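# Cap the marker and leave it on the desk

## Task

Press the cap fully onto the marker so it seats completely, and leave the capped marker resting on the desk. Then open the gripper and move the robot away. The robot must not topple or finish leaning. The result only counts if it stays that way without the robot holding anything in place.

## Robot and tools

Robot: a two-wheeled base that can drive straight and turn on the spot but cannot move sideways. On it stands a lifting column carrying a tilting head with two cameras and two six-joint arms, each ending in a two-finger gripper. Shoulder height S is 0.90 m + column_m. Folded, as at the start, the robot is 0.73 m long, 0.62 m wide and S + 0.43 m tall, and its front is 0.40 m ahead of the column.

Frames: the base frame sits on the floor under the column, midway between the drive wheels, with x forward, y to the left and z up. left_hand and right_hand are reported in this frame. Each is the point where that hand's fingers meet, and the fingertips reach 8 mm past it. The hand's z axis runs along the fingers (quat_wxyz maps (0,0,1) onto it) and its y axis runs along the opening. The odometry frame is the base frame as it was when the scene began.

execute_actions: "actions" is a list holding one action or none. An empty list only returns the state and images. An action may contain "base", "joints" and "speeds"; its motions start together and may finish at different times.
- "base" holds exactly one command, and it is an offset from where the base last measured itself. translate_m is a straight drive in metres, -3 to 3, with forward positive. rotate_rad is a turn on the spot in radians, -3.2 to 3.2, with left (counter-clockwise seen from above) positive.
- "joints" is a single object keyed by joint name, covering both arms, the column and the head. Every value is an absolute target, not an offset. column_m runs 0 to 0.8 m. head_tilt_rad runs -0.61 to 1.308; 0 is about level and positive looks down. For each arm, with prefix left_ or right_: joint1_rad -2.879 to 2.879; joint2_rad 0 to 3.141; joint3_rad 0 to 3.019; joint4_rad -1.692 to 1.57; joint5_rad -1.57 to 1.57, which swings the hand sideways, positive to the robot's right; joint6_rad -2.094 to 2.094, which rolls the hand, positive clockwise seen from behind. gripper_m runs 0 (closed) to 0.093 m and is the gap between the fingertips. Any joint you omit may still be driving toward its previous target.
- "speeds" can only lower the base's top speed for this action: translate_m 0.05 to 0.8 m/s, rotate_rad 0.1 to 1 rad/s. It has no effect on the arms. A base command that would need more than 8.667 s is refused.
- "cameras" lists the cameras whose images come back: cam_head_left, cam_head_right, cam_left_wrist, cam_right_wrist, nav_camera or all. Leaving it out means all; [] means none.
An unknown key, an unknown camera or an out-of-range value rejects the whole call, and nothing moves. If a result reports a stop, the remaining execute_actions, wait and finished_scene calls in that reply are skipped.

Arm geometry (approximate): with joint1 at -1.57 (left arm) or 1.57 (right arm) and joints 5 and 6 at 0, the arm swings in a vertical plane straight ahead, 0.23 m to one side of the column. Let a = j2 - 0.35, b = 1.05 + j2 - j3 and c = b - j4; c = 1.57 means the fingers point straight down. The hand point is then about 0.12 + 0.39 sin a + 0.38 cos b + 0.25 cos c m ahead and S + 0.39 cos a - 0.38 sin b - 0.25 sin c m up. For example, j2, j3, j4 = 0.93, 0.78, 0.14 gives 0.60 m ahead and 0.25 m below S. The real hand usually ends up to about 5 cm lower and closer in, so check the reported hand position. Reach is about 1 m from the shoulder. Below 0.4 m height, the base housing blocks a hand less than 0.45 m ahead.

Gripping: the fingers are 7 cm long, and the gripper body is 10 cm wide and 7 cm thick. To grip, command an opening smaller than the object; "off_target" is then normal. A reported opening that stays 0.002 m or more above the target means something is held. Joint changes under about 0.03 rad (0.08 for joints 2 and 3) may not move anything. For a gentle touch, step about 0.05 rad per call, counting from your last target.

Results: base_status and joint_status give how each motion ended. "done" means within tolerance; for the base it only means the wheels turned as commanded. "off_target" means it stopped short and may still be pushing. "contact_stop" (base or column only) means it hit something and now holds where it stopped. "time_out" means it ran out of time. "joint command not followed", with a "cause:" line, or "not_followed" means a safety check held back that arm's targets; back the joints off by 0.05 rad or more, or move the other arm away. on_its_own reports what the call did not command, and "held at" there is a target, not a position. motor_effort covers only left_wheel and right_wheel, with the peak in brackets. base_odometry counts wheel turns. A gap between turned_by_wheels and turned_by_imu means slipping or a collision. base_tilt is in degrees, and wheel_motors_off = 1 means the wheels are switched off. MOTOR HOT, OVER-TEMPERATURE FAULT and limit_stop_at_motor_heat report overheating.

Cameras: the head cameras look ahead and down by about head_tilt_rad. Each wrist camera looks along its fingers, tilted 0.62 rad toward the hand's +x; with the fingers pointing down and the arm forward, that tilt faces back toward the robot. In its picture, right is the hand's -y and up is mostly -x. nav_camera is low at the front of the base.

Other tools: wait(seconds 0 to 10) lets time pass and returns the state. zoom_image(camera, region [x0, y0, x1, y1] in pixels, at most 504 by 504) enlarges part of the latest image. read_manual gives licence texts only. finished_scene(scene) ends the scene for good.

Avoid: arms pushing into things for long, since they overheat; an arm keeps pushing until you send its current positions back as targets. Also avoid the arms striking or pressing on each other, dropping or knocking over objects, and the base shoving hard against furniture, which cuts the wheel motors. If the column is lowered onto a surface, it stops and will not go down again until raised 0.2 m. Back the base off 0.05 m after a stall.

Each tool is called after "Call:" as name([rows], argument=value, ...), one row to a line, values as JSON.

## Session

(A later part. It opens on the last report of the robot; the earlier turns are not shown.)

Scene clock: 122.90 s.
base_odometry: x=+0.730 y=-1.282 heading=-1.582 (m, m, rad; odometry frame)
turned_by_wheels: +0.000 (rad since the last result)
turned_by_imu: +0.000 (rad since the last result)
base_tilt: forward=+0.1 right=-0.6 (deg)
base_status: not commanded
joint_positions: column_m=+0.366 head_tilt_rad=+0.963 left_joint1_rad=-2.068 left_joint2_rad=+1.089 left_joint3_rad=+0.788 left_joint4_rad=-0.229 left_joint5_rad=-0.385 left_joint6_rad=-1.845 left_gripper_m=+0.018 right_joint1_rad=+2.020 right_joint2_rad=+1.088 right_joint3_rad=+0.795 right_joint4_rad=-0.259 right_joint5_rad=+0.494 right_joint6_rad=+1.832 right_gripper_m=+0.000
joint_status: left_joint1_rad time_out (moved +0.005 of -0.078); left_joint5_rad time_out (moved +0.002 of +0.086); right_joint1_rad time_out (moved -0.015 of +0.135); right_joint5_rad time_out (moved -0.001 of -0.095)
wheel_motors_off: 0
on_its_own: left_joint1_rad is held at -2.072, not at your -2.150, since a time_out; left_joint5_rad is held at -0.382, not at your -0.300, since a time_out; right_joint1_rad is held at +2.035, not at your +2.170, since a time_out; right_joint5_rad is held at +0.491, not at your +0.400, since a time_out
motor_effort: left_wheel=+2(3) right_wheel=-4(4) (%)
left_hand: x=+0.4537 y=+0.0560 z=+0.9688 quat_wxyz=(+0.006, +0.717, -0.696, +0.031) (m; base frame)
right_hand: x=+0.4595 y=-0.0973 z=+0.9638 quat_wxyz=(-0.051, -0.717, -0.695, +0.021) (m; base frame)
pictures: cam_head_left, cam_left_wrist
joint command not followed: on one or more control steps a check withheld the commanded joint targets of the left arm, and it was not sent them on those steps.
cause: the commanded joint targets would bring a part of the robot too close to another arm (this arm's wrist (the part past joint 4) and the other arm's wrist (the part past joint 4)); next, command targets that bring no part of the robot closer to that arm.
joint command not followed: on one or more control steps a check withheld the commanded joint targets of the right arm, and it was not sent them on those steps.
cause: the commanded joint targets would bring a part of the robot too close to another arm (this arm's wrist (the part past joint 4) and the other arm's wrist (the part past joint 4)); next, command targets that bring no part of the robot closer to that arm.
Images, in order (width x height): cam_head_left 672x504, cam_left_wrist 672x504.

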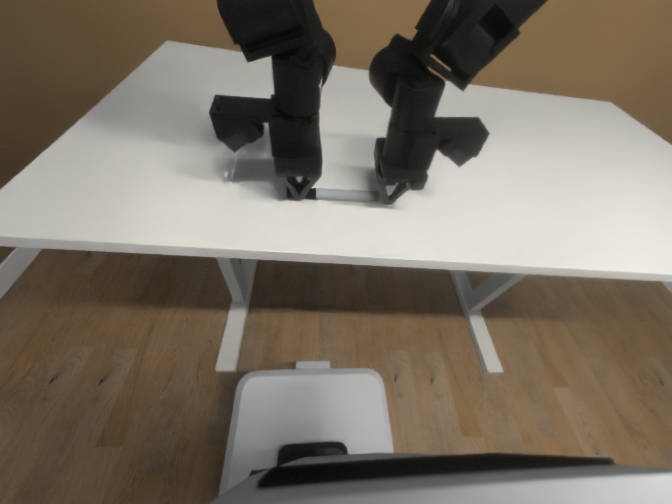

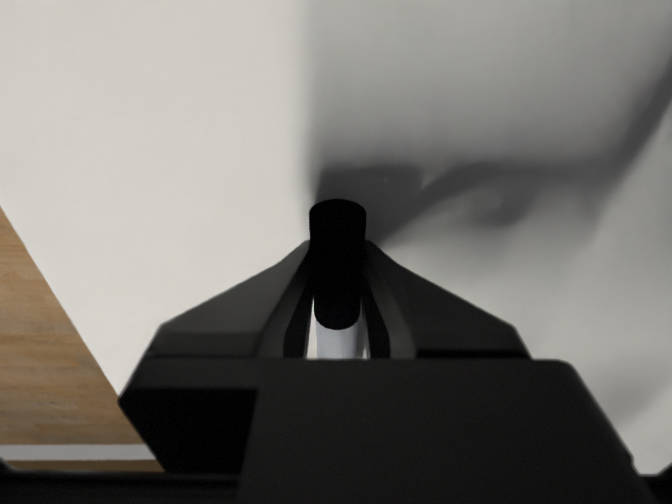

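Call:
execute_actions([
  {"joints":{"right_joint1_rad":2.10,"right_joint5_rad":0.36,"left_joint1_rad":-2.10,"left_joint5_rad":-0.26}},
], cameras=["cam_left_wrist","cam_head_left"])

Scene clock: 124.97 s.
base_odometry: x=+0.730 y=-1.282 heading=-1.582 (m, m, rad; odometry frame)
turned_by_wheels: +0.000 (rad since the last result)
turned_by_imu: +0.000 (rad since the last result)
base_tilt: forward=+0.0 right=-0.5 (deg)
base_status: not commanded
joint_positions: column_m=+0.366 head_tilt_rad=+0.963 left_joint1_rad=-2.042 left_joint2_rad=+1.079 left_joint3_rad=+0.785 left_joint4_rad=-0.229 left_joint5_rad=-0.332 left_joint6_rad=-1.845 left_gripper_m=+0.018 right_joint1_rad=+2.030 right_joint2_rad=+1.088 right_joint3_rad=+0.795 right_joint4_rad=-0.268 right_joint5_rad=+0.427 right_joint6_rad=+1.833 right_gripper_m=+0.000
joint_status: left_joint1_rad time_out (moved +0.025 of -0.032); left_joint5_rad time_out (moved +0.052 of +0.125); right_joint1_rad time_out (moved +0.010 of +0.080); right_joint5_rad time_out (moved -0.066 of -0.134)
wheel_motors_off: 0
on_its_own: left_joint1_rad reads -2.042 and still pushes toward -2.100 since a time_out; left_joint5_rad reads -0.332 and still pushes toward -0.260 since a time_out; right_joint1_rad reads +2.030 and still pushes toward +2.100 since a time_out; right_joint5_rad reads +0.427 and still pushes toward +0.360 since a time_out
motor_effort: left_wheel=+2(3) right_wheel=-3(3) (%)
left_hand: x=+0.4549 y=+0.0597 z=+0.9685 quat_wxyz=(+0.019, +0.722, -0.691, +0.039) (m; base frame)
right_hand: x=+0.4541 y=-0.0821 z=+0.9642 quat_wxyz=(-0.017, -0.715, -0.699, +0.004) (m; base frame)
pictures: cam_head_left, cam_left_wrist
Images, in order (width x height): cam_head_left 672x504, cam_left_wrist 672x504.

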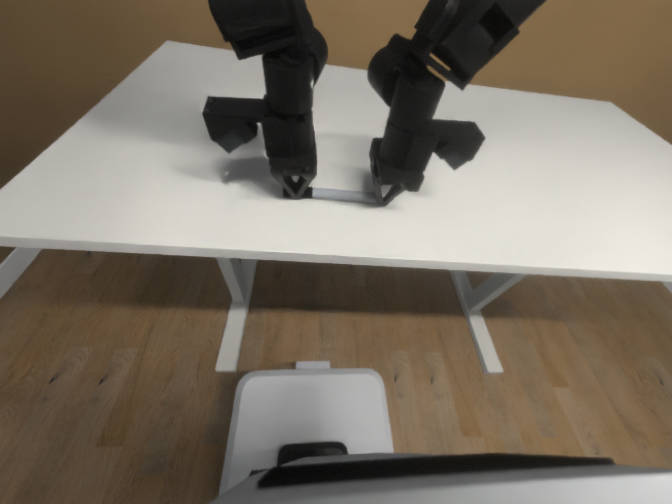

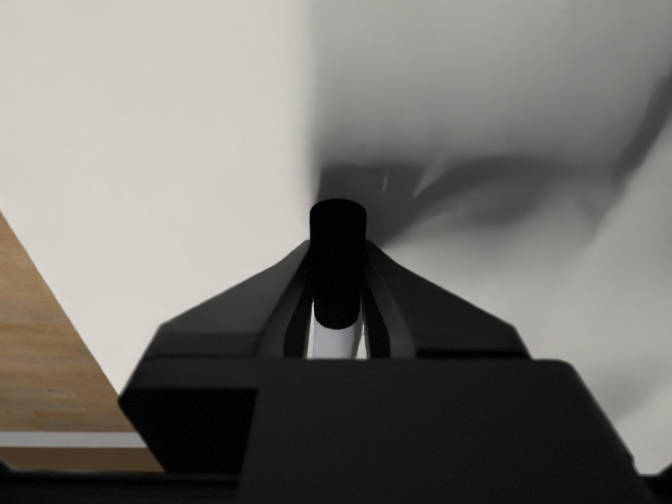

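Call:
execute_actions([
  {"joints":{"right_joint1_rad":1.98,"right_joint5_rad":0.46,"left_joint1_rad":-2.06,"left_joint5_rad":-0.44}},
], cameras=["cam_left_wrist","cam_head_left"])

Scene clock: 125.83 s.
base_odometry: x=+0.730 y=-1.282 heading=-1.582 (m, m, rad; odometry frame)
turned_by_wheels: +0.000 (rad since the last result)
turned_by_imu: +0.000 (rad since the last result)
base_tilt: forward=+0.1 right=-0.5 (deg)
base_status: not commanded
joint_positions: column_m=+0.366 head_tilt_rad=+0.963 left_joint1_rad=-2.052 left_joint2_rad=+1.080 left_joint3_rad=+0.787 left_joint4_rad=-0.229 left_joint5_rad=-0.434 left_joint6_rad=-1.845 left_gripper_m=+0.018 right_joint1_rad=+2.004 right_joint2_rad=+1.086 right_joint3_rad=+0.795 right_joint4_rad=-0.268 right_joint5_rad=+0.453 right_joint6_rad=+1.833 right_gripper_m=+0.000
joint_status: all done
wheel_motors_off: 0
motor_effort: left_wheel=+2(2) right_wheel=-3(3) (%)
left_hand: x=+0.4595 y=+0.0720 z=+0.9694 quat_wxyz=(-0.022, +0.722, -0.692, +0.017) (m; base frame)
right_hand: x=+0.4576 y=-0.0982 z=+0.9621 quat_wxyz=(-0.036, -0.720, -0.693, +0.018) (m; base frame)
pictures: cam_head_left, cam_left_wrist
Images, in order (width x height): cam_head_left 672x504, cam_left_wrist 672x504.

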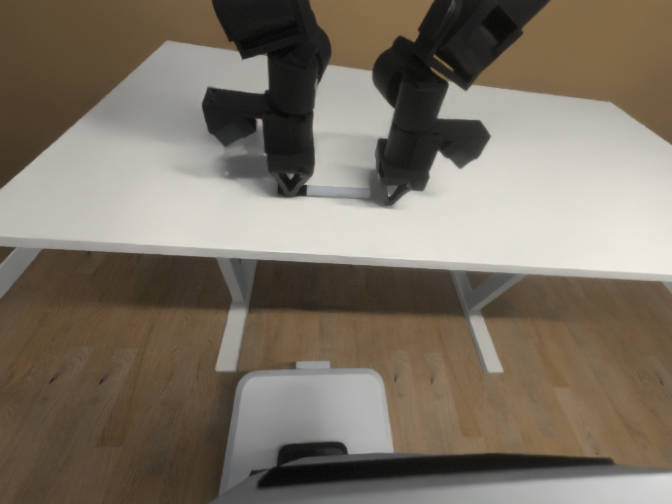

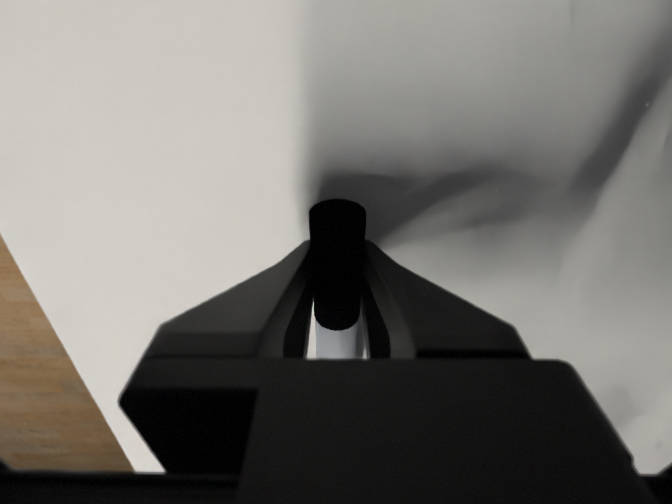

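Call:
execute_actions([
  {"joints":{"left_gripper_m":0.08}},
], cameras=[])

Call:
execute_actions([
  {"joints":{"column_m":0.5}},
], cameras=["cam_left_wrist","cam_head_left"])

Call:
execute_actions([
  {"base":{"translate_m":-0.3}},
], cameras=["cam_head_left"])

Call:
finished_scene(scene=1)

Scene clock: 126.60 s.
base_odometry: x=+0.730 y=-1.282 heading=-1.582 (m, m, rad; odometry frame)
turned_by_wheels: +0.000 (rad since the last result)
turned_by_imu: +0.000 (rad since the last result)
base_tilt: forward=+0.0 right=-0.4 (deg)
base_status: not commanded
joint_positions: column_m=+0.366 head_tilt_rad=+0.963 left_joint1_rad=-2.052 left_joint2_rad=+1.089 left_joint3_rad=+0.787 left_joint4_rad=-0.229 left_joint5_rad=-0.437 left_joint6_rad=-1.845 left_gripper_m=+0.080 right_joint1_rad=+2.004 right_joint2_rad=+1.086 right_joint3_rad=+0.795 right_joint4_rad=-0.268 right_joint5_rad=+0.453 right_joint6_rad=+1.833 right_gripper_m=+0.000
joint_status: all done
wheel_motors_off: 0
motor_effort: left_wheel=+2(1) right_wheel=-4(3) (%)
left_hand: x=+0.4565 y=+0.0719 z=+0.9663 quat_wxyz=(-0.021, +0.720, -0.693, +0.012) (m; base frame)
right_hand: x=+0.4576 y=-0.0982 z=+0.9621 quat_wxyz=(-0.036, -0.720, -0.693, +0.018) (m; base frame)
pictures: none
No camera images: the call's "cameras" was empty. Leave "cameras" out to get every camera's image.

Scene clock: 128.93 s.
base_odometry: x=+0.730 y=-1.282 heading=-1.582 (m, m, rad; odometry frame)
turned_by_wheels: +0.000 (rad since the last result)
turned_by_imu: +0.000 (rad since the last result)
base_tilt: forward=+0.0 right=-0.5 (deg)
base_status: not commanded
joint_positions: column_m=+0.500 head_tilt_rad=+0.963 left_joint1_rad=-2.052 left_joint2_rad=+1.091 left_joint3_rad=+0.787 left_joint4_rad=-0.229 left_joint5_rad=-0.437 left_joint6_rad=-1.845 left_gripper_m=+0.080 right_joint1_rad=+1.994 right_joint2_rad=+1.087 right_joint3_rad=+0.795 right_joint4_rad=-0.267 right_joint5_rad=+0.457 right_joint6_rad=+1.833 right_gripper_m=+0.000
joint_status: all done
wheel_motors_off: 0
motor_effort: left_wheel=+2(3) right_wheel=-3(3) (%)
left_hand: x=+0.4559 y=+0.0718 z=+1.0996 quat_wxyz=(-0.021, +0.720, -0.693, +0.011) (m; base frame)
right_hand: x=+0.4581 y=-0.1037 z=+1.0944 quat_wxyz=(-0.041, -0.721, -0.691, +0.022) (m; base frame)
pictures: cam_head_left, cam_left_wrist
Images, in order (width x height): cam_head_left 672x504, cam_left_wrist 672x504.

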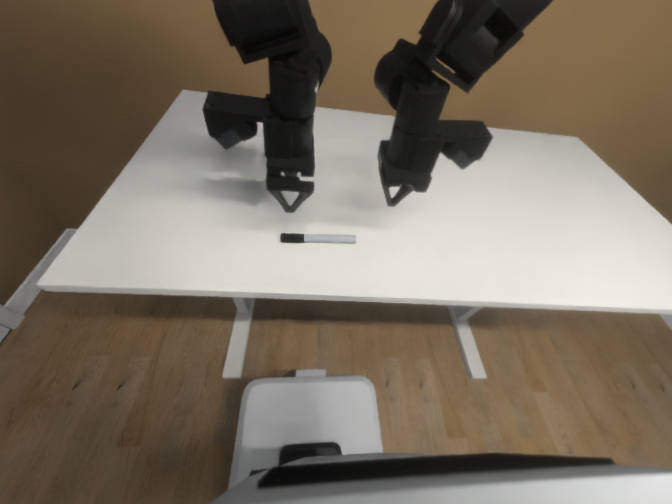

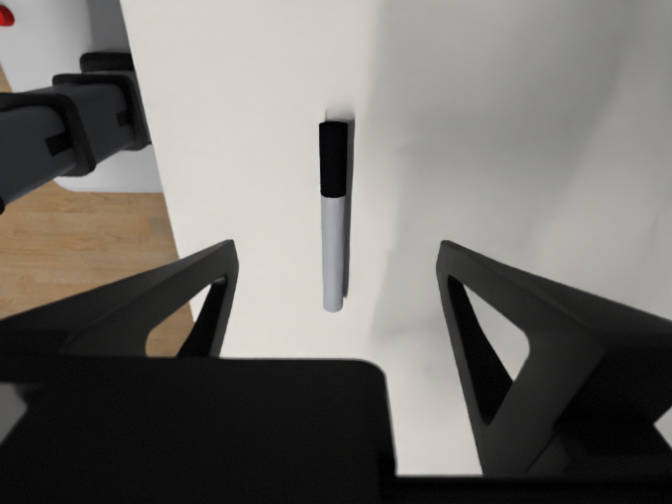

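Scene clock: 131.00 s.
base_odometry: x=+0.734 y=-0.982 heading=-1.583 (m, m, rad; odometry frame)
turned_by_wheels: -0.001 (rad since the last result)
turned_by_imu: -0.001 (rad since the last result)
base_tilt: forward=+0.1 right=-0.4 (deg)
base_status: done
joint_positions: column_m=+0.500 head_tilt_rad=+0.963 left_joint1_rad=-2.052 left_joint2_rad=+1.093 left_joint3_rad=+0.791 left_joint4_rad=-0.229 left_joint5_rad=-0.437 left_joint6_rad=-1.845 left_gripper_m=+0.080 right_joint1_rad=+1.994 right_joint2_rad=+1.089 right_joint3_rad=+0.794 right_joint4_rad=-0.265 right_joint5_rad=+0.457 right_joint6_rad=+1.833 right_gripper_m=+0.000
joint_status: not commanded
wheel_motors_off: 0
motor_effort: left_wheel=+0(39) right_wheel=+1(49) (%)
left_hand: x=+0.4574 y=+0.0713 z=+1.0994 quat_wxyz=(-0.021, +0.720, -0.693, +0.012) (m; base frame)
right_hand: x=+0.4576 y=-0.1036 z=+1.0939 quat_wxyz=(-0.041, -0.721, -0.691, +0.023) (m; base frame)
pictures: cam_head_left
Images, in order (width x height): cam_head_left 672x504.

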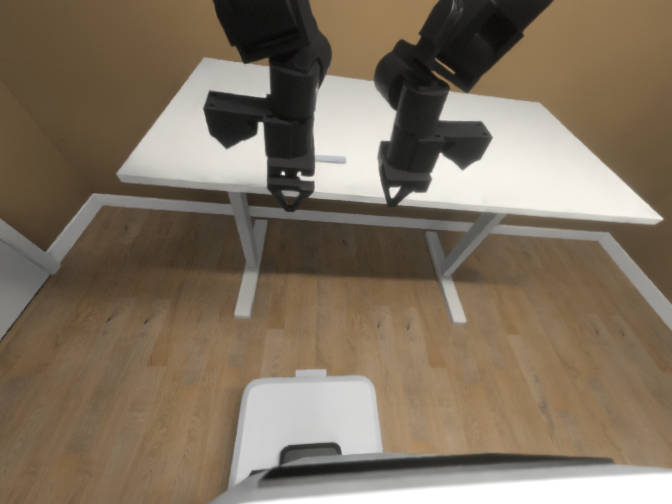

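The scene is finished: the task was done.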